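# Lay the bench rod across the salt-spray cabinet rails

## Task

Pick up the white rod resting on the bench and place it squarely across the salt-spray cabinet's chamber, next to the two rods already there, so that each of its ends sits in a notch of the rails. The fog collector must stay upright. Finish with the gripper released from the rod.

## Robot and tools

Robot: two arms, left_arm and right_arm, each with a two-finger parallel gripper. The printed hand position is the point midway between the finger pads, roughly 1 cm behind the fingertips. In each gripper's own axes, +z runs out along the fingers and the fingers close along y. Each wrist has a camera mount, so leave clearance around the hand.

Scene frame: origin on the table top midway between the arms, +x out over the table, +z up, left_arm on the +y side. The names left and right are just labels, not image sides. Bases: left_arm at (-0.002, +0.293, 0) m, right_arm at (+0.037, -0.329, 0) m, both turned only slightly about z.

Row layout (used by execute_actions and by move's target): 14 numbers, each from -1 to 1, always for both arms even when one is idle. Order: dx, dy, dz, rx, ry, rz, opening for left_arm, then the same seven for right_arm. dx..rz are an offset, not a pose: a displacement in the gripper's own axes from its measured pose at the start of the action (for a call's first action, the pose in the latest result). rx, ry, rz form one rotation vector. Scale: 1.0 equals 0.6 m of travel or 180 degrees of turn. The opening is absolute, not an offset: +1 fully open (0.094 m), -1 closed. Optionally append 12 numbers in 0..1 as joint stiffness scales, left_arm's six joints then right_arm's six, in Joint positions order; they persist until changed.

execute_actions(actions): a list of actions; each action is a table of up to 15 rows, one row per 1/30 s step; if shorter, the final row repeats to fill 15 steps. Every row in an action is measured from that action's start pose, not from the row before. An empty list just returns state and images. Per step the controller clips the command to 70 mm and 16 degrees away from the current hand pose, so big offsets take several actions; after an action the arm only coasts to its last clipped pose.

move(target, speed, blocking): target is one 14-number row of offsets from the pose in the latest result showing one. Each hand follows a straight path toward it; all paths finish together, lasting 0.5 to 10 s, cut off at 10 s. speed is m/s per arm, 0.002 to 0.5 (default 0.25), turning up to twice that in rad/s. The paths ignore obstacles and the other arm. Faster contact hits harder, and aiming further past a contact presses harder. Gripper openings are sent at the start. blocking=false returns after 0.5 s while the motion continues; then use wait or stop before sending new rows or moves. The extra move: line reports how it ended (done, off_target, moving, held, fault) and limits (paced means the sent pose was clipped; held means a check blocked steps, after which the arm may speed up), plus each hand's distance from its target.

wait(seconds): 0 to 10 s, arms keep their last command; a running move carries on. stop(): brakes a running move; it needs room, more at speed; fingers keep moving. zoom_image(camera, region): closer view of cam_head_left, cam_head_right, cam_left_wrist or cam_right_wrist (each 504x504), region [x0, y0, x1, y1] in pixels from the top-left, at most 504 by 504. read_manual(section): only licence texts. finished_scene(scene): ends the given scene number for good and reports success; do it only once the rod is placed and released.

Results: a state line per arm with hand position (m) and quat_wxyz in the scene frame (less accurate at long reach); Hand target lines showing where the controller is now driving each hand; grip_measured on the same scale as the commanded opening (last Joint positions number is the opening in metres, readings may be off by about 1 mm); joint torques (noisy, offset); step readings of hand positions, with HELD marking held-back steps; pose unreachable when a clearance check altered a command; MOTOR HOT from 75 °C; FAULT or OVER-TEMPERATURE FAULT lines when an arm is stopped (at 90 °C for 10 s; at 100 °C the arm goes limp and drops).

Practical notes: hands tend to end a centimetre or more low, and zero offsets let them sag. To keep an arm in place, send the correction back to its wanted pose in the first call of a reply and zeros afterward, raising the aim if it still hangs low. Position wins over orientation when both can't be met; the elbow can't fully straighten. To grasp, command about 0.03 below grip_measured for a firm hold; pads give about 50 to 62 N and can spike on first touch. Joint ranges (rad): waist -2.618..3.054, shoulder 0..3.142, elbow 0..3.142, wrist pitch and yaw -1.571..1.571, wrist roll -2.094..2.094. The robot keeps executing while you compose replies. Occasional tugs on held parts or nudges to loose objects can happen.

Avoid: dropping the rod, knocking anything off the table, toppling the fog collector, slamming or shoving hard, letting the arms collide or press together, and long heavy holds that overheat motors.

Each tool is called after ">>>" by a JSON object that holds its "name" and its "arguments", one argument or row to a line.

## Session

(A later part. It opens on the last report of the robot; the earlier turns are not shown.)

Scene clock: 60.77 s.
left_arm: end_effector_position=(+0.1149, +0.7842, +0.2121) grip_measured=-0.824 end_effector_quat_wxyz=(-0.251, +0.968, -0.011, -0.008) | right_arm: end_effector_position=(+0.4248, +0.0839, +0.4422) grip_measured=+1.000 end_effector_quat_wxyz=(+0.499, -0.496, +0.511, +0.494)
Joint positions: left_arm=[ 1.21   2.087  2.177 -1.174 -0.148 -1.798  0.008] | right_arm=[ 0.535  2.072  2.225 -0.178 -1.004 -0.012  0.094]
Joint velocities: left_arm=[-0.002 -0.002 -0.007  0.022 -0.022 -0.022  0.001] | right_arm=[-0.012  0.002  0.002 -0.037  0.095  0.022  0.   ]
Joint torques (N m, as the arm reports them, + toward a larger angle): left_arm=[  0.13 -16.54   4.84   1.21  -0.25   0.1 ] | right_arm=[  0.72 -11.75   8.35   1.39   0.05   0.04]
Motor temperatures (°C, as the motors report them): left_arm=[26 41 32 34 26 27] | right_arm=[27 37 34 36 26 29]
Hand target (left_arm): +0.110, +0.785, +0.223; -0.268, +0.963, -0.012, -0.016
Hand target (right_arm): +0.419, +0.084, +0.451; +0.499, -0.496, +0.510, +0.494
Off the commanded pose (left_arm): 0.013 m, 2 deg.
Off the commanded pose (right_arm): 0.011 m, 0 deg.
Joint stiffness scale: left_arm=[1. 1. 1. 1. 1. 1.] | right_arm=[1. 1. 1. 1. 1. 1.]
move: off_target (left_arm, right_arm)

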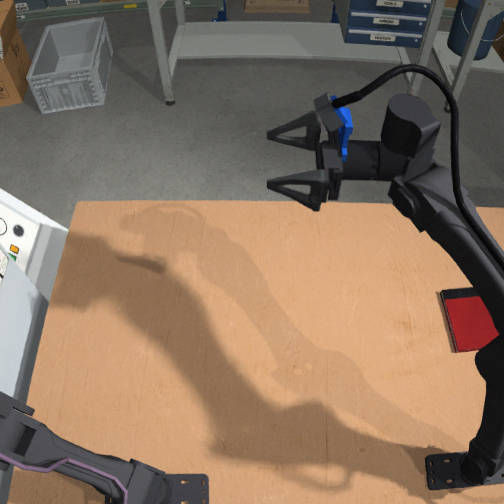

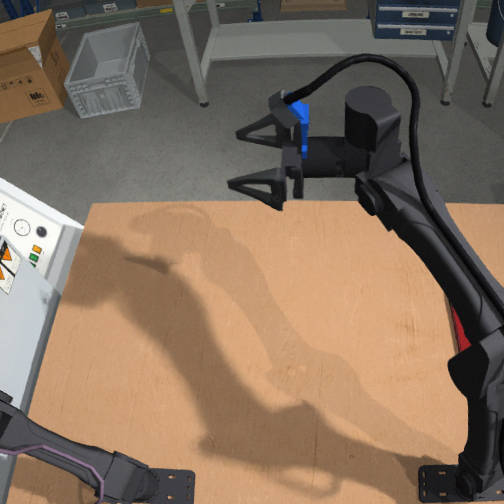

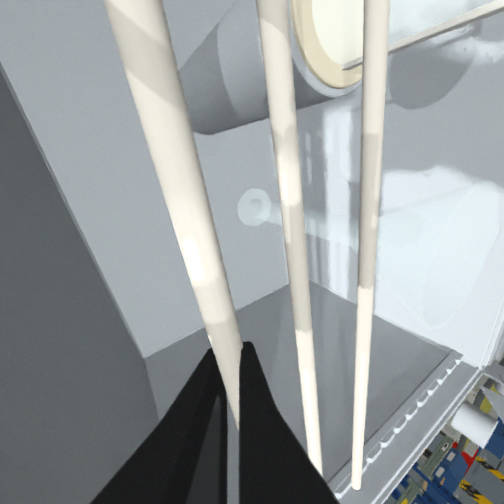

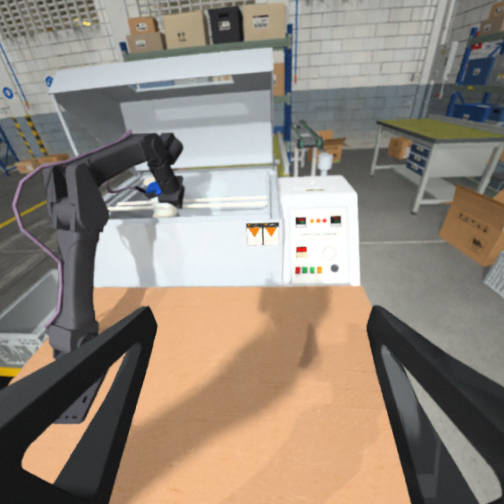

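>>> {"name": "move", "arguments": {
  "target": [0,0.014,0.015,0,-0.005,-0.009,-0.86,-0.015,0.01,0,0,0,0,1],
  "speed": 0.01
}}

>>> {"name": "zoom_image", "arguments": {
  "camera": "cam_right_wrist",
  "region": [90, 170, 300, 240]
}}

>>> {"name": "zoom_image", "arguments": {
  "camera": "cam_right_wrist",
  "region": [220, 175, 300, 235]
}}

Scene clock: 66.90 s.
left_arm: end_effector_position=(+0.1147, +0.7855, +0.2029) grip_measured=-0.824 end_effector_quat_wxyz=(-0.254, +0.967, -0.001, -0.006) | right_arm: end_effector_position=(+0.4248, +0.0839, +0.4422) grip_measured=+1.000 end_effector_quat_wxyz=(+0.499, -0.496, +0.511, +0.494)
Joint positions: left_arm=[ 1.21   2.071  2.111 -1.119 -0.151 -1.818  0.008] | right_arm=[ 0.535  2.072  2.225 -0.178 -1.004 -0.012  0.094]
Joint velocities: left_arm=[-0.012  0.007  0.002  0.007  0.022  0.007 -0.001] | right_arm=[-0.012  0.017 -0.012 -0.007  0.007 -0.081  0.   ]
Joint torques (N m, as the arm reports them, + toward a larger angle): left_arm=[ -0.68 -14.92   4.2    1.07  -0.18  -0.13] | right_arm=[  0.68 -11.69   8.35   1.4    0.03   0.03]
Motor temperatures (°C, as the motors report them): left_arm=[26 43 32 34 26 27] | right_arm=[27 38 34 36 26 29]
Hand target (left_arm): +0.115, +0.781, +0.200; -0.251, +0.968, +0.004, -0.012
Hand target (right_arm): +0.419, +0.084, +0.451; +0.499, -0.496, +0.510, +0.494
Off the commanded pose (left_arm): 0.005 m, 1 deg.
Off the commanded pose (right_arm): 0.011 m, 0 deg.
Joint stiffness scale: left_arm=[1. 1. 1. 1. 1. 1.] | right_arm=[1. 1. 1. 1. 1. 1.]
move: off_target (right_arm)

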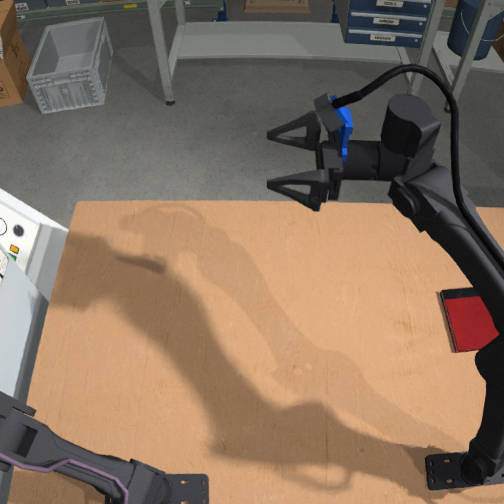

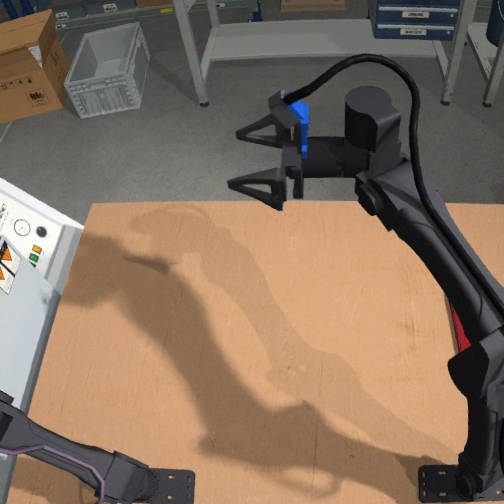

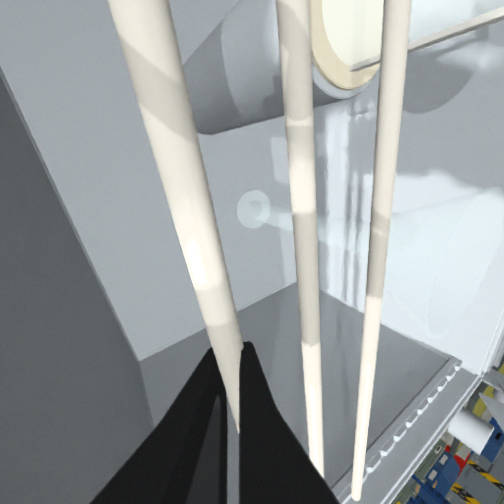

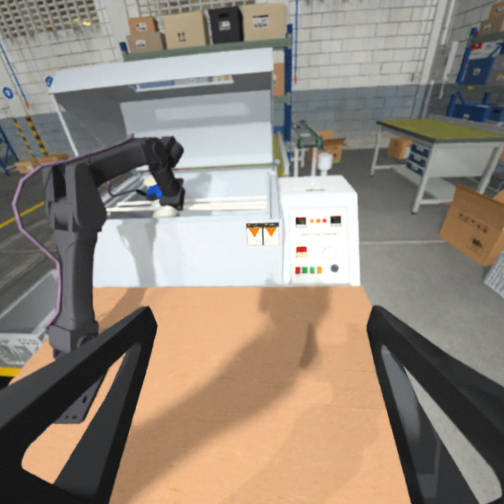

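Region (90, 170, 300, 240) of cam_right_wrist's 504x504 image, scaled by 2.400, with more detail than that image has.

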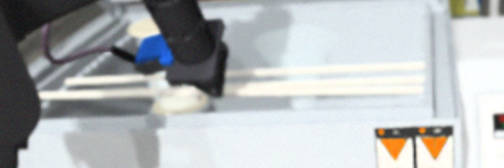

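Region (220, 175, 300, 235) of cam_right_wrist's 504x504 image, scaled by 6.300, with more detail than that image has; it fills the top 378 rows of this view, and the rest is white.

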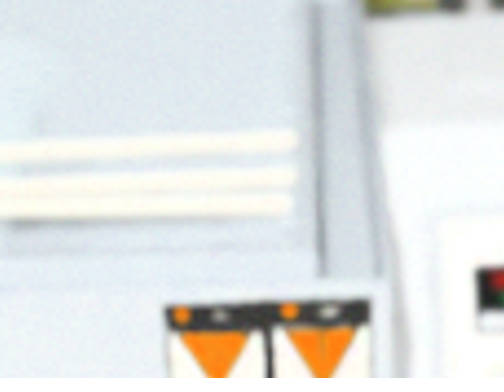

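>>> {"name": "move", "arguments": {
  "target": [0.014,0,-0.005,0,0,0,-0.86,-0.015,0.01,0,0,0,0,1],
  "speed": 0.008
}}

>>> {"name": "zoom_image", "arguments": {
  "camera": "cam_right_wrist",
  "region": [90, 170, 300, 240]
}}

>>> {"name": "zoom_image", "arguments": {
  "camera": "cam_right_wrist",
  "region": [220, 175, 300, 235]
}}

Scene clock: 68.87 s.
left_arm: end_effector_position=(+0.1157, +0.7854, +0.2030) grip_measured=-0.824 end_effector_quat_wxyz=(-0.255, +0.967, +0.000, -0.009) | right_arm: end_effector_position=(+0.4248, +0.0839, +0.4422) grip_measured=+1.000 end_effector_quat_wxyz=(+0.499, -0.496, +0.511, +0.494)
Joint positions: left_arm=[ 1.205  2.071  2.11  -1.117 -0.16  -1.824  0.008] | right_arm=[ 0.535  2.072  2.225 -0.178 -1.004 -0.012  0.094]
Joint velocities: left_arm=[-0.012  0.007 -0.017 -0.037 -0.022 -0.022 -0.   ] | right_arm=[ 0.002  0.002 -0.012  0.051 -0.051  0.037  0.   ]
Joint torques (N m, as the arm reports them, + toward a larger angle): left_arm=[ -1.24 -12.94   7.51   0.87  -0.06  -0.11] | right_arm=[  0.7  -11.71   8.33   1.4    0.03   0.04]
Motor temperatures (°C, as the motors report them): left_arm=[26 43 32 34 26 27] | right_arm=[27 38 34 36 26 29]
Hand target (left_arm): +0.123, +0.784, +0.205; -0.254, +0.967, -0.001, -0.006
Hand target (right_arm): +0.419, +0.084, +0.451; +0.499, -0.496, +0.511, +0.494
Off the commanded pose (left_arm): 0.008 m, 0 deg.
Off the commanded pose (right_arm): 0.011 m, 0 deg.
Joint stiffness scale: left_arm=[1. 1. 1. 1. 1. 1.] | right_arm=[1. 1. 1. 1. 1. 1.]
move: off_target (right_arm)

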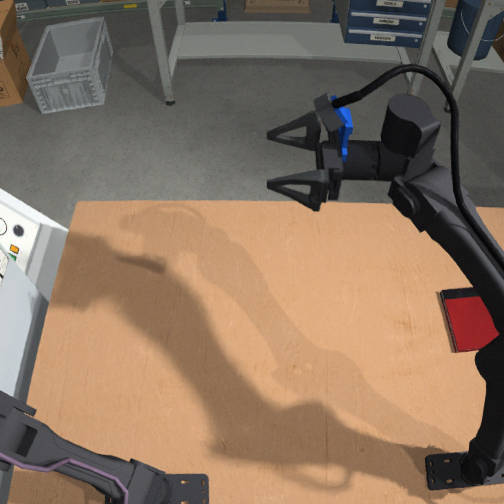

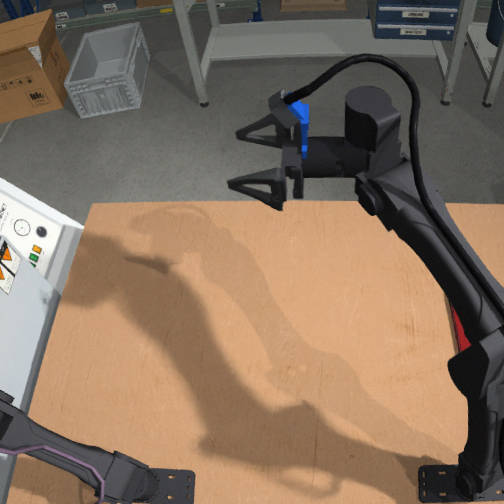

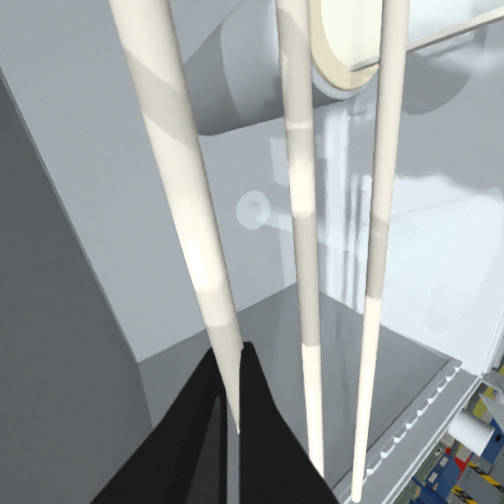

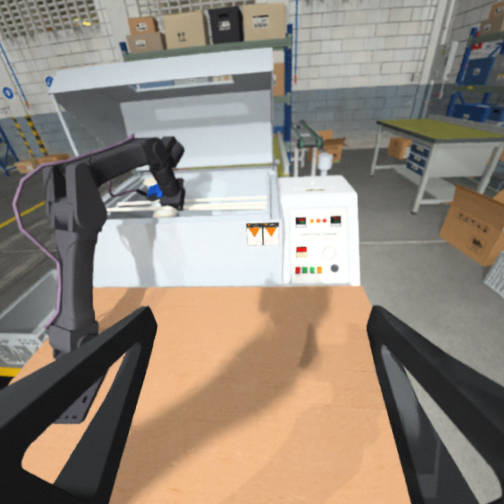

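Region (90, 170, 300, 240) of cam_right_wrist's 504x504 image, scaled by 2.400, with more detail than that image has.

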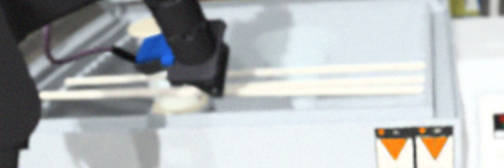

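Region (220, 175, 300, 235) of cam_right_wrist's 504x504 image, scaled by 6.300, with more detail than that image has; it fills the top 378 rows of this view, and the rest is white.

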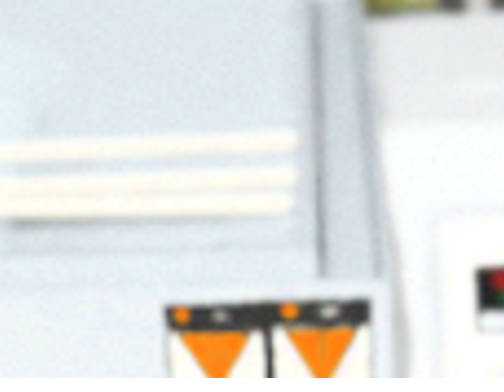

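>>> {"name": "move", "arguments": {
  "target": [0.018,-0.01,-0.0175,0,0,0,-0.86,-0.015,0.01,0,0,0,0,1],
  "speed": 0.008
}}

>>> {"name": "zoom_image", "arguments": {
  "camera": "cam_right_wrist",
  "region": [90, 170, 300, 240]
}}

>>> {"name": "zoom_image", "arguments": {
  "camera": "cam_right_wrist",
  "region": [220, 175, 300, 235]
}}

Scene clock: 71.53 s.
left_arm: end_effector_position=(+0.1198, +0.7849, +0.2107) grip_measured=-0.824 end_effector_quat_wxyz=(-0.251, +0.968, +0.004, -0.007) | right_arm: end_effector_position=(+0.4248, +0.0839, +0.4422) grip_measured=+1.000 end_effector_quat_wxyz=(+0.499, -0.496, +0.511, +0.494)
Joint positions: left_arm=[ 1.197  2.099  2.19  -1.178 -0.16  -1.841  0.008] | right_arm=[ 0.535  2.072  2.225 -0.178 -1.004 -0.012  0.094]
Joint velocities: left_arm=[ 0.022 -0.002 -0.017 -0.037  0.037 -0.007 -0.001] | right_arm=[ 0.012 -0.007  0.002  0.007 -0.066 -0.022  0.   ]
Joint torques (N m, as the arm reports them, + toward a larger angle): left_arm=[ -1.44 -12.96   7.75   0.94  -0.16  -0.02] | right_arm=[  0.66 -11.72   8.38   1.4    0.04   0.03]
Motor temperatures (°C, as the motors report them): left_arm=[26 43 32 34 26 27] | right_arm=[27 38 34 36 26 29]
Hand target (left_arm): +0.127, +0.786, +0.215; -0.256, +0.967, +0.000, -0.009
Hand target (right_arm): +0.419, +0.084, +0.451; +0.499, -0.496, +0.511, +0.494
Off the commanded pose (left_arm): 0.008 m, 1 deg.
Off the commanded pose (right_arm): 0.011 m, 0 deg.
Joint stiffness scale: left_arm=[1. 1. 1. 1. 1. 1.] | right_arm=[1. 1. 1. 1. 1. 1.]
move: off_target (right_arm)

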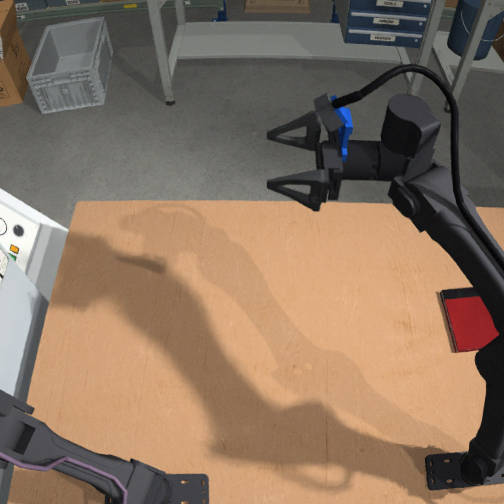

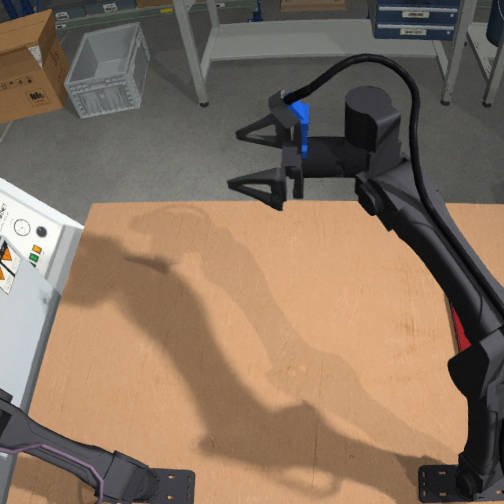

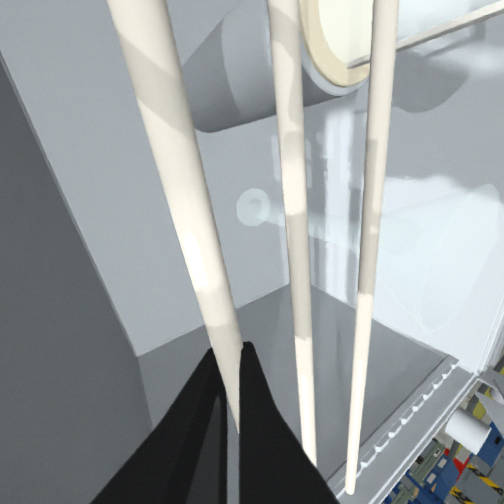

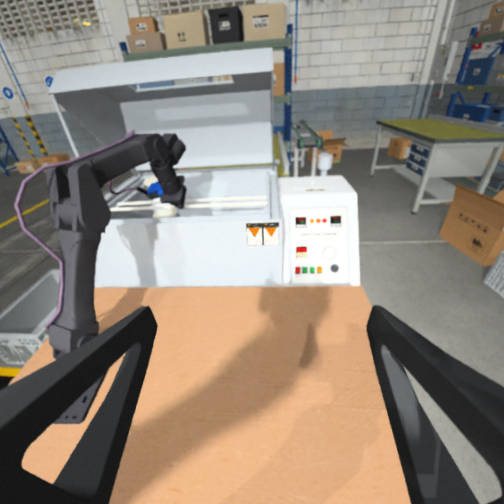

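Region (90, 170, 300, 240) of cam_right_wrist's 504x504 image, scaled by 2.400, with more detail than that image has.

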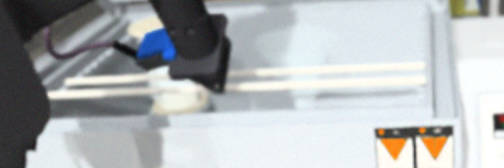

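Region (220, 175, 300, 235) of cam_right_wrist's 504x504 image, scaled by 6.300, with more detail than that image has; it fills the top 378 rows of this view, and the rest is white.

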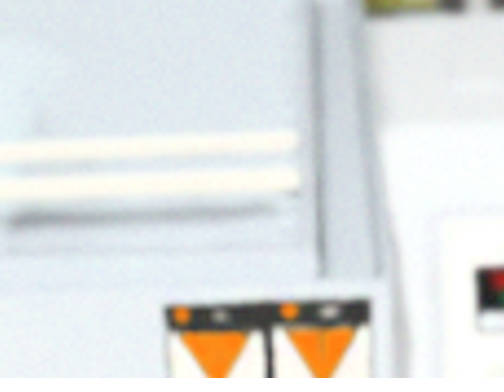

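>>> {"name": "move", "arguments": {
  "target": [0,0.019,0.024,0,0,0.0077,-0.86,-0.015,0.01,0,0,0,0,1],
  "speed": 0.008
}}

>>> {"name": "zoom_image", "arguments": {
  "camera": "cam_right_wrist",
  "region": [90, 170, 300, 240]
}}

>>> {"name": "zoom_image", "arguments": {
  "camera": "cam_right_wrist",
  "region": [220, 175, 300, 235]
}}

Scene clock: 74.67 s.
left_arm: end_effector_position=(+0.1201, +0.7847, +0.1908) grip_measured=-0.824 end_effector_quat_wxyz=(-0.248, +0.969, +0.001, -0.008) | right_arm: end_effector_position=(+0.4248, +0.0839, +0.4422) grip_measured=+1.000 end_effector_quat_wxyz=(+0.499, -0.496, +0.511, +0.494)
Joint positions: left_arm=[ 1.197  2.074  2.073 -1.091 -0.158 -1.835  0.008] | right_arm=[ 0.535  2.072  2.225 -0.178 -1.004 -0.012  0.094]
Joint velocities: left_arm=[-0.022 -0.012 -0.007 -0.051  0.022  0.066 -0.001] | right_arm=[ 0.007  0.012  0.017  0.022  0.007 -0.007  0.   ]
Joint torques (N m, as the arm reports them, + toward a larger angle): left_arm=[ -0.19 -15.45   4.52   1.13  -0.08   0.17] | right_arm=[  0.71 -11.72   8.39   1.39   0.04   0.04]
Motor temperatures (°C, as the motors report them): left_arm=[26 43 32 34 26 27] | right_arm=[27 38 34 36 26 29]
Hand target (left_arm): +0.120, +0.782, +0.192; -0.250, +0.968, -0.007, -0.010
Hand target (right_arm): +0.419, +0.084, +0.451; +0.499, -0.496, +0.511, +0.494
Off the commanded pose (left_arm): 0.003 m, 1 deg.
Off the commanded pose (right_arm): 0.011 m, 0 deg.
Joint stiffness scale: left_arm=[1. 1. 1. 1. 1. 1.] | right_arm=[1. 1. 1. 1. 1. 1.]
move: off_target (right_arm)

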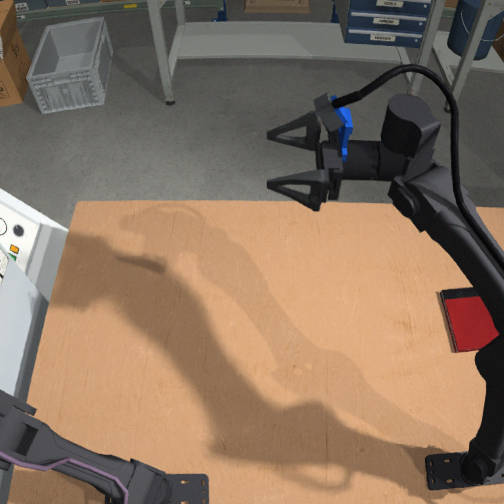

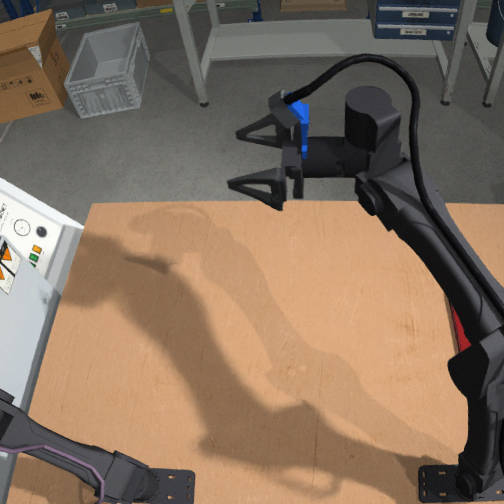

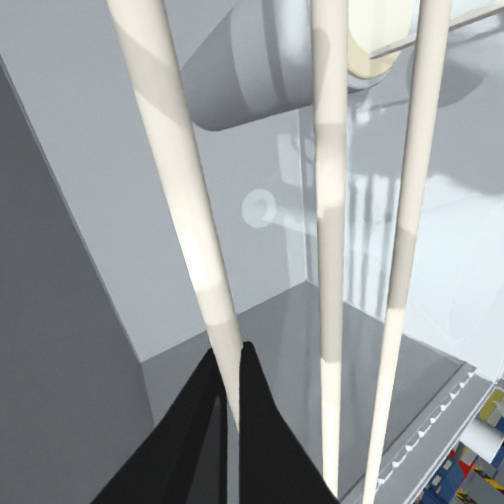

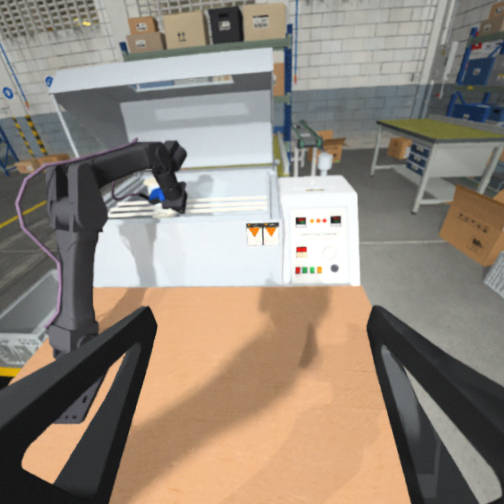

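Region (90, 170, 300, 240) of cam_right_wrist's 504x504 image, scaled by 2.400, with more detail than that image has.

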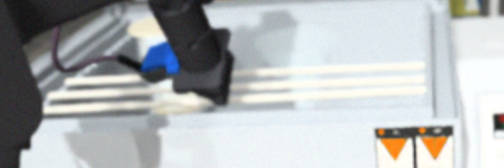

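Region (220, 175, 300, 235) of cam_right_wrist's 504x504 image, scaled by 6.300, with more detail than that image has; it fills the top 378 rows of this view, and the rest is white.

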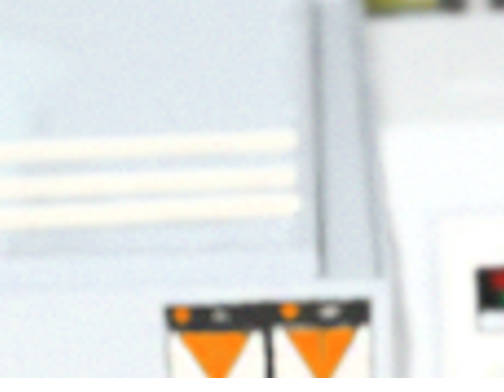

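>>> {"name": "execute_actions", "arguments": {
  "actions": [
    [[0,0,0,0,0,0,-0.83,-0.015,0.01,0,0,0,0,1],[0,0,0,0,0,0,-0.82,-0.015,0.01,0,0,0,0,1],[0,0,0,0,0,0,-0.81,-0.015,0.01,0,0,0,0,1],[0,0,0,0,0,0,-0.80,-0.015,0.01,0,0,0,0,1],[0,0,0,0,0,0,-0.79,-0.015,0.01,0,0,0,0,1],[0,0,0,0,0,0,-0.78,-0.015,0.01,0,0,0,0,1],[0,0,0,0,0,0,-0.76,-0.015,0.01,0,0,0,0,1],[0,0,0,0,0,0,-0.74,-0.015,0.01,0,0,0,0,1],[0,0,0,0,0,0,-0.7,-0.015,0.01,0,0,0,0,1],[0,0,0,0,0,0,-0.65,-0.015,0.01,0,0,0,0,1],[0,0,0,0,0,0,-0.6,-0.015,0.01,0,0,0,0,1],[0,0,0,0,0,0,-0.55,-0.015,0.01,0,0,0,0,1],[0,0,0,0,0,0,-0.5,-0.015,0.01,0,0,0,0,1]],
    [[0,0,0,0,0,0,-0.4,-0.015,0.01,0,0,0,0,1]]
  ]
}}

>>> {"name": "zoom_image", "arguments": {
  "camera": "cam_left_wrist",
  "region": [160, 330, 420, 504]
}}

>>> {"name": "zoom_image", "arguments": {
  "camera": "cam_right_wrist",
  "region": [90, 170, 300, 240]
}}

Scene clock: 76.67 s.
left_arm: end_effector_position=(+0.1204, +0.7846, +0.1908) grip_measured=-0.402 end_effector_quat_wxyz=(-0.248, +0.969, +0.001, -0.007) | right_arm: end_effector_position=(+0.4248, +0.0839, +0.4422) grip_measured=+1.000 end_effector_quat_wxyz=(+0.499, -0.496, +0.511, +0.494)
Joint positions: left_arm=[ 1.197  2.074  2.073 -1.091 -0.156 -1.835  0.028] | right_arm=[ 0.535  2.072  2.225 -0.178 -1.004 -0.012  0.094]
Joint velocities: left_arm=[ 0.002  0.002 -0.002  0.007 -0.037  0.022  0.001] | right_arm=[-0.012 -0.012  0.007 -0.022 -0.022 -0.081  0.   ]
Joint torques (N m, as the arm reports them, + toward a larger angle): left_arm=[ -0.06 -13.95   5.88   1.05  -0.06   0.01] | right_arm=[  0.72 -11.7    8.37   1.4    0.04   0.03]
Motor temperatures (°C, as the motors report them): left_arm=[26 43 32 34 26 27] | right_arm=[27 38 34 36 26 29]
Hand target (left_arm): +0.120, +0.785, +0.191; -0.248, +0.969, +0.001, -0.007
Hand target (right_arm): +0.419, +0.084, +0.451; +0.499, -0.496, +0.511, +0.494
Off the commanded pose (left_arm): 0.000 m, 0 deg.
Off the commanded pose (right_arm): 0.011 m, 0 deg.
Joint stiffness scale: left_arm=[1. 1. 1. 1. 1. 1.] | right_arm=[1. 1. 1. 1. 1. 1.]
Step readings (end_effector_position; steps 1 to 15: 1st action; 16 to 30: 2nd action):
0: left_arm (+0.1201, +0.7847, +0.1908) | right_arm (+0.4248, +0.0839, +0.4422)
1: left_arm (+0.1201, +0.7847, +0.1908) | right_arm (+0.4248, +0.0839, +0.4422)
2: left_arm (+0.1201, +0.7847, +0.1908) | right_arm (+0.4248, +0.0839, +0.4422)
4: left_arm (+0.1201, +0.7847, +0.1908) | right_arm (+0.4248, +0.0839, +0.4422)
8: left_arm (+0.1202, +0.7846, +0.1908) | right_arm (+0.4248, +0.0839, +0.4422)
15: left_arm (+0.1203, +0.7846, +0.1908) | right_arm (+0.4248, +0.0839, +0.4422)
16: left_arm (+0.1203, +0.7846, +0.1908) | right_arm (+0.4248, +0.0839, +0.4422)
17: left_arm (+0.1203, +0.7846, +0.1908) | right_arm (+0.4248, +0.0839, +0.4422)
19: left_arm (+0.1204, +0.7846, +0.1908) | right_arm (+0.4248, +0.0839, +0.4422)
23: left_arm (+0.1204, +0.7846, +0.1908) | right_arm (+0.4248, +0.0839, +0.4422)
30: end_effector_position above

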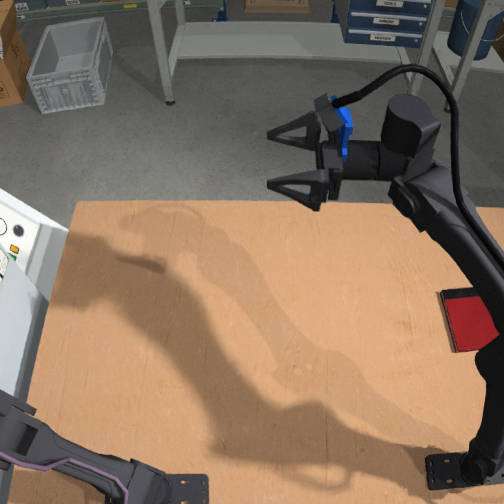

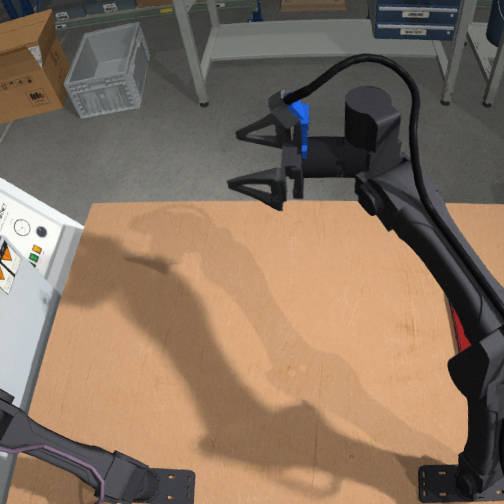

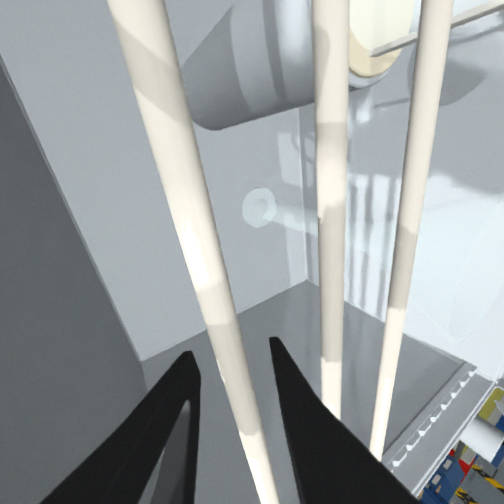

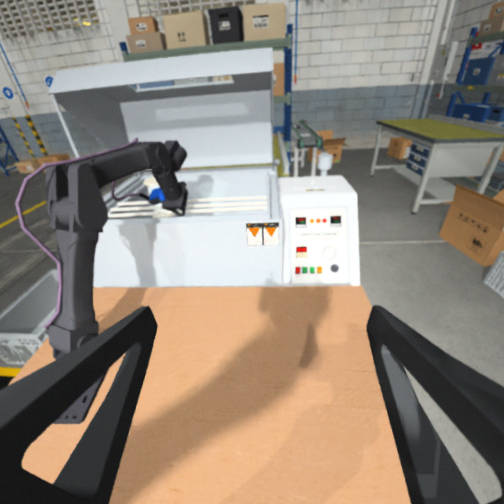

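Region (160, 330, 420, 504) of cam_left_wrist's 504x504 image, scaled by 1.938, with more detail than that image has; it fills the top 337 rows of this view, and the rest is white.

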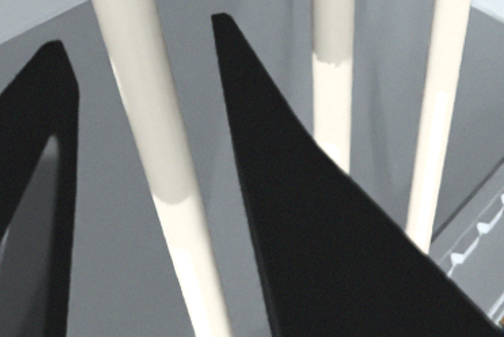

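Region (90, 170, 300, 240) of cam_right_wrist's 504x504 image, scaled by 2.400, with more detail than that image has.

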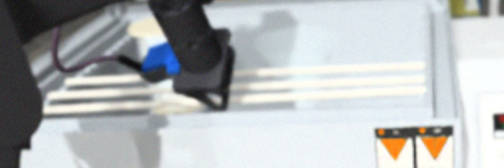

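>>> {"name": "move", "arguments": {
  "target": [0,0,-0.12,0.03,0,0,-0.4,-0.015,0.01,0,0,0,0,1],
  "speed": 0.04
}}

>>> {"name": "execute_actions", "arguments": {
  "actions": [
    [[0,0,0,0,0,0,1,0,0,0,0,0,0,1]],
    [[0,0,0,0,0,0,1,0,0,0,0,0,0,1]]
  ]
}}

>>> {"name": "zoom_image", "arguments": {
  "camera": "cam_left_wrist",
  "region": [180, 330, 420, 504]
}}

Scene clock: 79.17 s.
left_arm: end_effector_position=(+0.1238, +0.7592, +0.2532) grip_measured=-0.402 end_effector_quat_wxyz=(-0.300, +0.954, +0.002, +0.003) | right_arm: end_effector_position=(+0.4248, +0.0839, +0.4422) grip_measured=+1.000 end_effector_quat_wxyz=(+0.499, -0.496, +0.511, +0.494)
Joint positions: left_arm=[ 1.165  1.923  2.054 -1.116 -0.184 -1.854  0.028] | right_arm=[ 0.535  2.072  2.225 -0.178 -1.004 -0.012  0.094]
Joint velocities: left_arm=[ 0.002  0.002  0.002  0.066 -0.037  0.051 -0.   ] | right_arm=[ 0.007 -0.002  0.017  0.022  0.022 -0.037  0.   ]
Joint torques (N m, as the arm reports them, + toward a larger angle): left_arm=[ -0.97 -14.02   4.6    0.97  -0.26  -0.01] | right_arm=[  0.68 -11.71   8.34   1.39   0.03   0.03]
Motor temperatures (°C, as the motors report them): left_arm=[26 44 32 34 26 27] | right_arm=[27 38 35 36 26 29]
Hand target (left_arm): +0.122, +0.750, +0.253; -0.293, +0.956, +0.000, -0.008
Hand target (right_arm): +0.419, +0.084, +0.451; +0.499, -0.496, +0.511, +0.494
Off the commanded pose (left_arm): 0.010 m, 1 deg.
Off the commanded pose (right_arm): 0.011 m, 0 deg.
Joint stiffness scale: left_arm=[1. 1. 1. 1. 1. 1.] | right_arm=[1. 1. 1. 1. 1. 1.]
move: off_target (right_arm)

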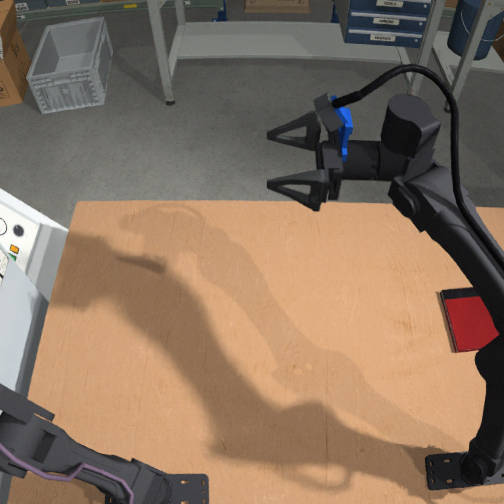

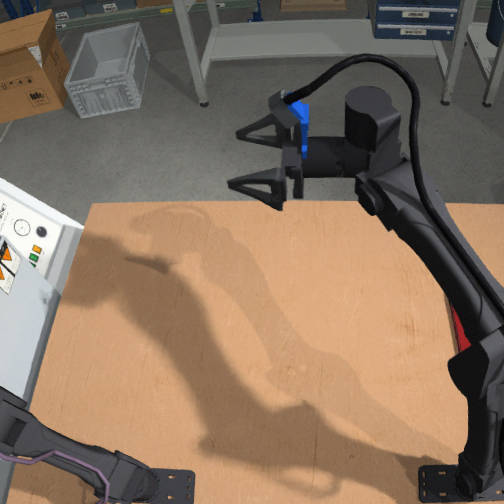

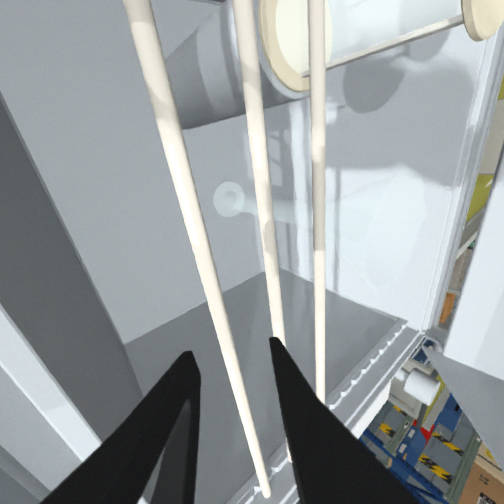

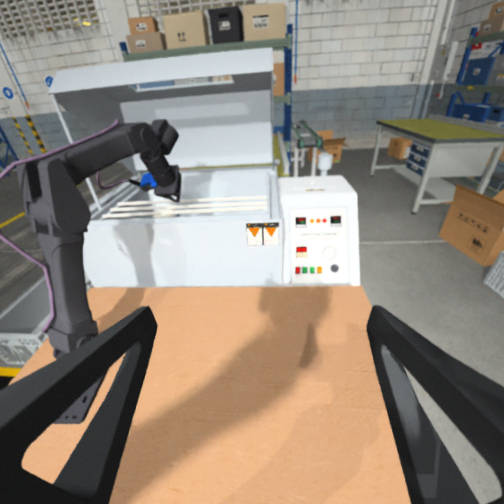

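Scene clock: 80.17 s.
left_arm: end_effector_position=(+0.1238, +0.7592, +0.2532) grip_measured=+1.000 end_effector_quat_wxyz=(-0.300, +0.954, +0.002, +0.003) | right_arm: end_effector_position=(+0.4248, +0.0839, +0.4422) grip_measured=+1.000 end_effector_quat_wxyz=(+0.499, -0.496, +0.511, +0.494)
Joint positions: left_arm=[ 1.165  1.923  2.054 -1.116 -0.184 -1.854  0.094] | right_arm=[ 0.535  2.072  2.225 -0.178 -1.004 -0.012  0.094]
Joint velocities: left_arm=[ 0.007 -0.002 -0.002  0.066 -0.022 -0.022  0.   ] | right_arm=[-0.012  0.007 -0.002 -0.037 -0.037  0.007  0.   ]
Joint torques (N m, as the arm reports them, + toward a larger angle): left_arm=[ -0.04 -12.22   5.77   1.21  -0.06   0.01] | right_arm=[  0.   -11.07   6.47   1.63  -0.04   0.03]
Motor temperatures (°C, as the motors report them): left_arm=[26 43 32 34 26 27] | right_arm=[27 38 34 36 26 29]
Hand target (left_arm): +0.124, +0.759, +0.253; -0.300, +0.954, +0.002, +0.003
Hand target (right_arm): +0.425, +0.084, +0.442; +0.499, -0.496, +0.511, +0.494
Off the commanded pose (left_arm): 0.000 m, 0 deg.
Off the commanded pose (right_arm): 0.000 m, 0 deg.
Joint stiffness scale: left_arm=[1. 1. 1. 1. 1. 1.] | right_arm=[1. 1. 1. 1. 1. 1.]
Step readings (end_effector_position; steps 1 to 15: 1st action; 16 to 30: 2nd action):
0: left_arm (+0.1238, +0.7592, +0.2532) | right_arm (+0.4248, +0.0839, +0.4422)
1: left_arm (+0.1238, +0.7592, +0.2532) | right_arm (+0.4248, +0.0839, +0.4422)
2: left_arm (+0.1238, +0.7592, +0.2532) | right_arm (+0.4248, +0.0839, +0.4422)
4: left_arm (+0.1238, +0.7592, +0.2532) | right_arm (+0.4248, +0.0839, +0.4422)
8: left_arm (+0.1238, +0.7592, +0.2532) | right_arm (+0.4248, +0.0839, +0.4422)
15: left_arm (+0.1238, +0.7592, +0.2532) | right_arm (+0.4248, +0.0839, +0.4422)
16: left_arm (+0.1238, +0.7592, +0.2532) | right_arm (+0.4248, +0.0839, +0.4422)
17: left_arm (+0.1238, +0.7592, +0.2532) | right_arm (+0.4248, +0.0839, +0.4422)
19: left_arm (+0.1238, +0.7592, +0.2532) | right_arm (+0.4248, +0.0839, +0.4422)
23: left_arm (+0.1238, +0.7592, +0.2532) | right_arm (+0.4248, +0.0839, +0.4422)
30: end_effector_position above

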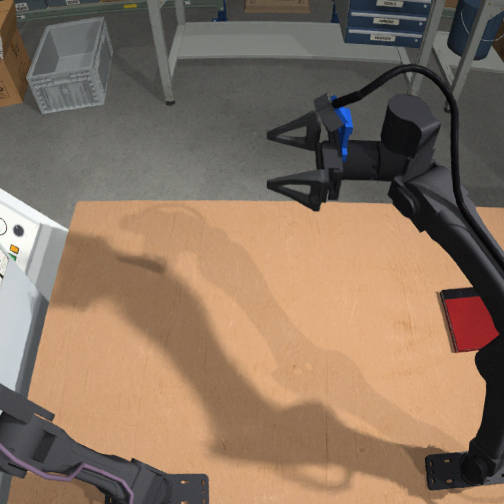

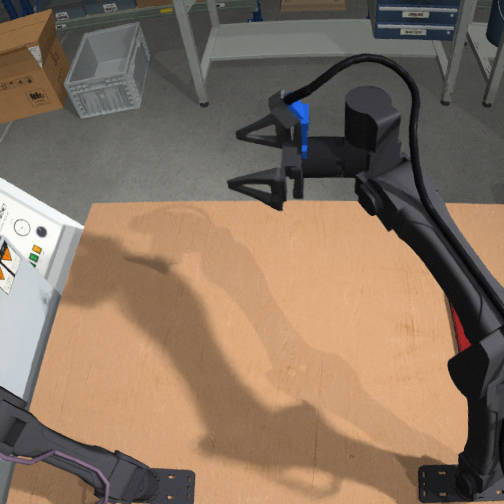

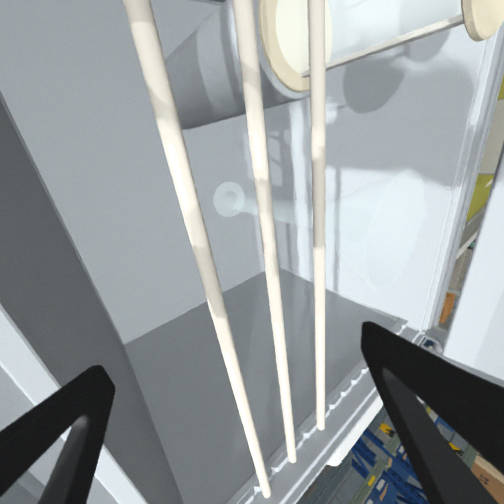

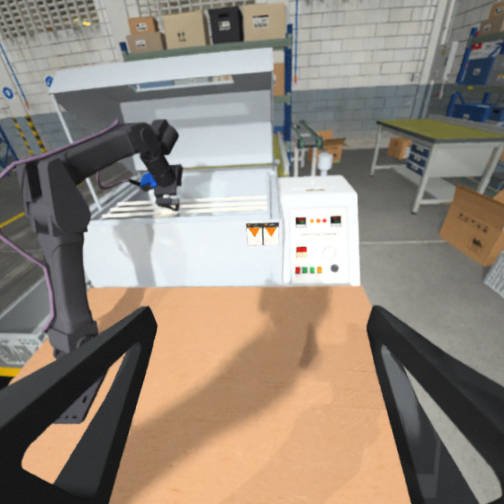

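Region (180, 330, 420, 504) of cam_left_wrist's 504x504 image, scaled by 2.100, with more detail than that image has; it fills the top 365 rows of this view, and the rest is white.

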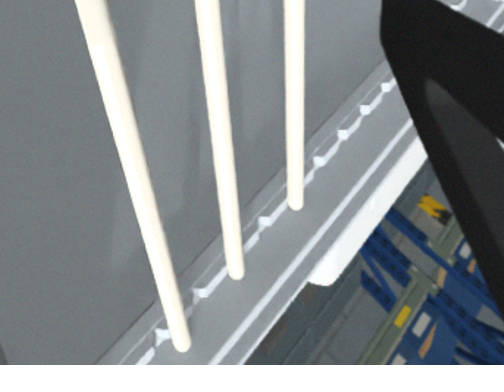

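>>> {"name": "zoom_image", "arguments": {
  "camera": "cam_right_wrist",
  "region": [85, 180, 165, 230]
}}

Region (85, 180, 165, 230) of cam_right_wrist's 504x504 image, scaled by 6.300, with more detail than that image has; it fills the top 315 rows of this view, and the rest is white.

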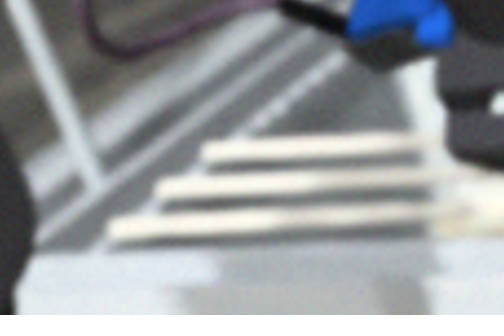

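>>> {"name": "move", "arguments": {
  "target": [0.2,0.02,0.03,0,0,0,-0.3,0,0,0,0,0,0,1],
  "speed": 0.06
}}

Scene clock: 83.13 s.
left_arm: end_effector_position=(+0.2445, +0.7647, +0.2343) grip_measured=-0.299 end_effector_quat_wxyz=(-0.303, +0.953, +0.002, +0.016) | right_arm: end_effector_position=(+0.4248, +0.0839, +0.4422) grip_measured=+1.000 end_effector_quat_wxyz=(+0.499, -0.496, +0.511, +0.494)
Joint positions: left_arm=[ 0.916  2.205  2.41  -1.228 -0.297 -2.073  0.033] | right_arm=[ 0.535  2.072  2.225 -0.178 -1.004 -0.012  0.094]
Joint velocities: left_arm=[ 0.027 -0.002  0.012 -0.037  0.037 -0.022  0.001] | right_arm=[-0.012 -0.012 -0.002 -0.022 -0.11  -0.022  0.   ]
Joint torques (N m, as the arm reports them, + toward a larger angle): left_arm=[ -0.61 -13.27   7.25   0.89  -0.32  -0.01] | right_arm=[  0.   -11.04   6.46   1.63  -0.03   0.01]
Motor temperatures (°C, as the motors report them): left_arm=[26 43 32 34 26 27] | right_arm=[27 38 34 36 26 29]
Hand target (left_arm): +0.243, +0.763, +0.233; -0.301, +0.954, +0.002, +0.003
Hand target (right_arm): +0.425, +0.084, +0.442; +0.499, -0.496, +0.511, +0.494
Off the commanded pose (left_arm): 0.005 m, 1 deg.
Off the commanded pose (right_arm): 0.000 m, 0 deg.
Joint stiffness scale: left_arm=[1. 1. 1. 1. 1. 1.] | right_arm=[1. 1. 1. 1. 1. 1.]
move: done

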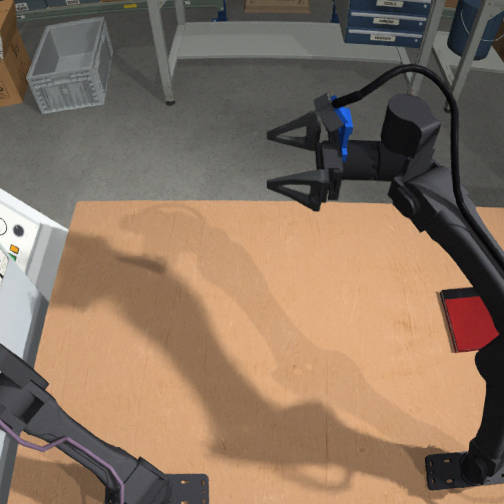

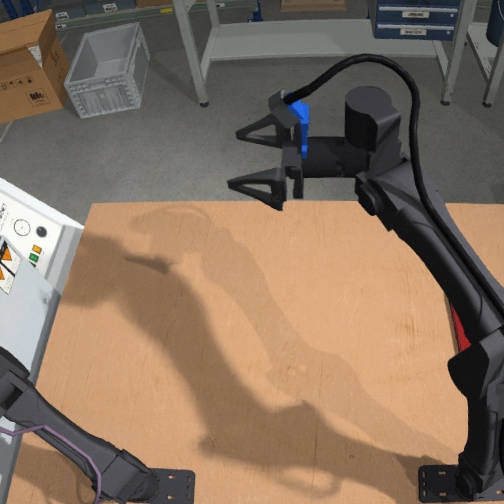

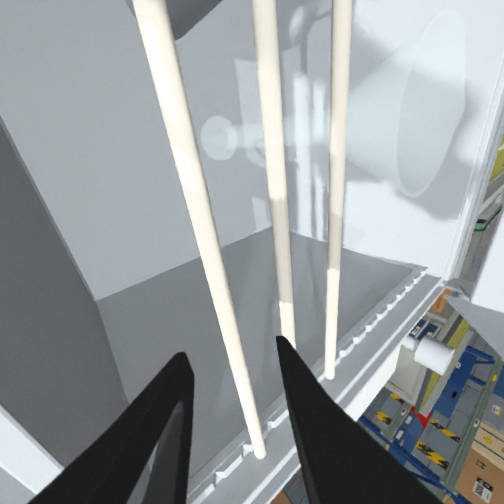

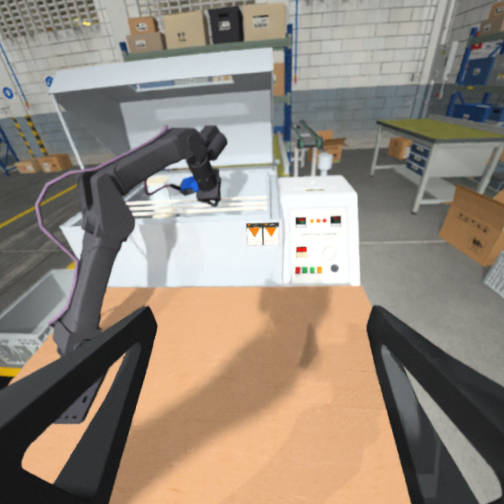

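>>> {"name": "move", "arguments": {
  "target": [0,0.013,0.065,0,0,0,-0.3,0,0,0,0,0,0,1],
  "speed": 0.02
}}

Scene clock: 85.63 s.
left_arm: end_effector_position=(+0.2510, +0.7790, +0.2038) grip_measured=-0.299 end_effector_quat_wxyz=(-0.306, +0.952, +0.004, +0.023) | right_arm: end_effector_position=(+0.4248, +0.0839, +0.4422) grip_measured=+1.000 end_effector_quat_wxyz=(+0.499, -0.496, +0.511, +0.494)
Joint positions: left_arm=[ 0.924  2.205  2.274 -1.076 -0.286 -2.07   0.033] | right_arm=[ 0.535  2.072  2.225 -0.178 -1.004 -0.012  0.094]
Joint velocities: left_arm=[ 0.002  0.002  0.002  0.066  0.007  0.022 -0.001] | right_arm=[-0.007  0.012 -0.007  0.007  0.007 -0.037  0.   ]
Joint torques (N m, as the arm reports them, + toward a larger angle): left_arm=[  0.81 -15.17   4.78   1.19  -0.12   0.13] | right_arm=[ -0.01 -11.05   6.46   1.63  -0.04   0.01]
Motor temperatures (°C, as the motors report them): left_arm=[26 43 32 34 26 27] | right_arm=[27 39 34 36 26 29]
Hand target (left_arm): +0.246, +0.781, +0.198; -0.302, +0.953, +0.002, +0.016
Hand target (right_arm): +0.425, +0.084, +0.442; +0.499, -0.496, +0.511, +0.494
Off the commanded pose (left_arm): 0.008 m, 1 deg.
Off the commanded pose (right_arm): 0.000 m, 0 deg.
Joint stiffness scale: left_arm=[1. 1. 1. 1. 1. 1.] | right_arm=[1. 1. 1. 1. 1. 1.]
move: done

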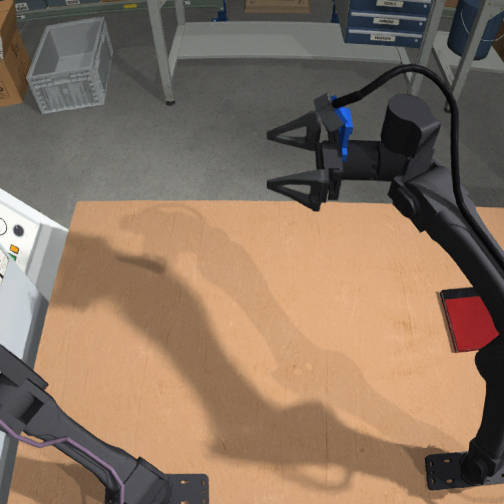

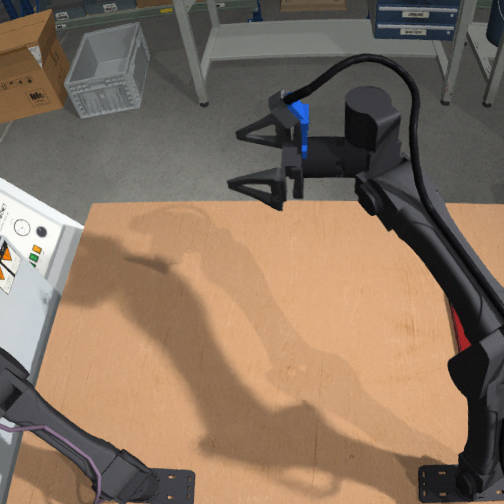

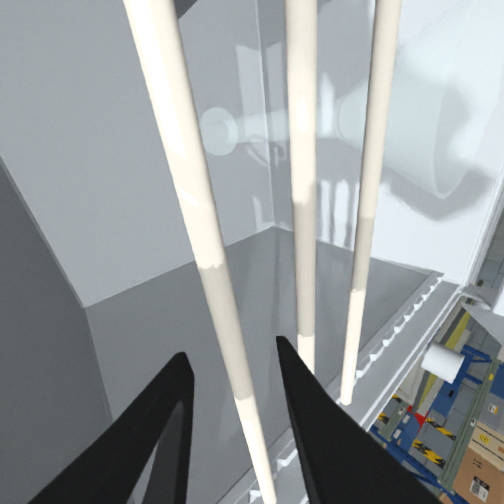

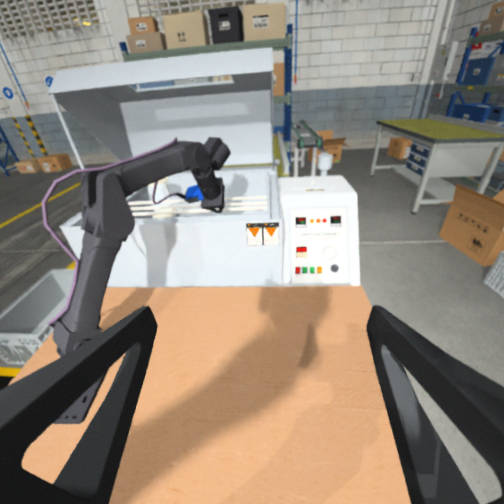

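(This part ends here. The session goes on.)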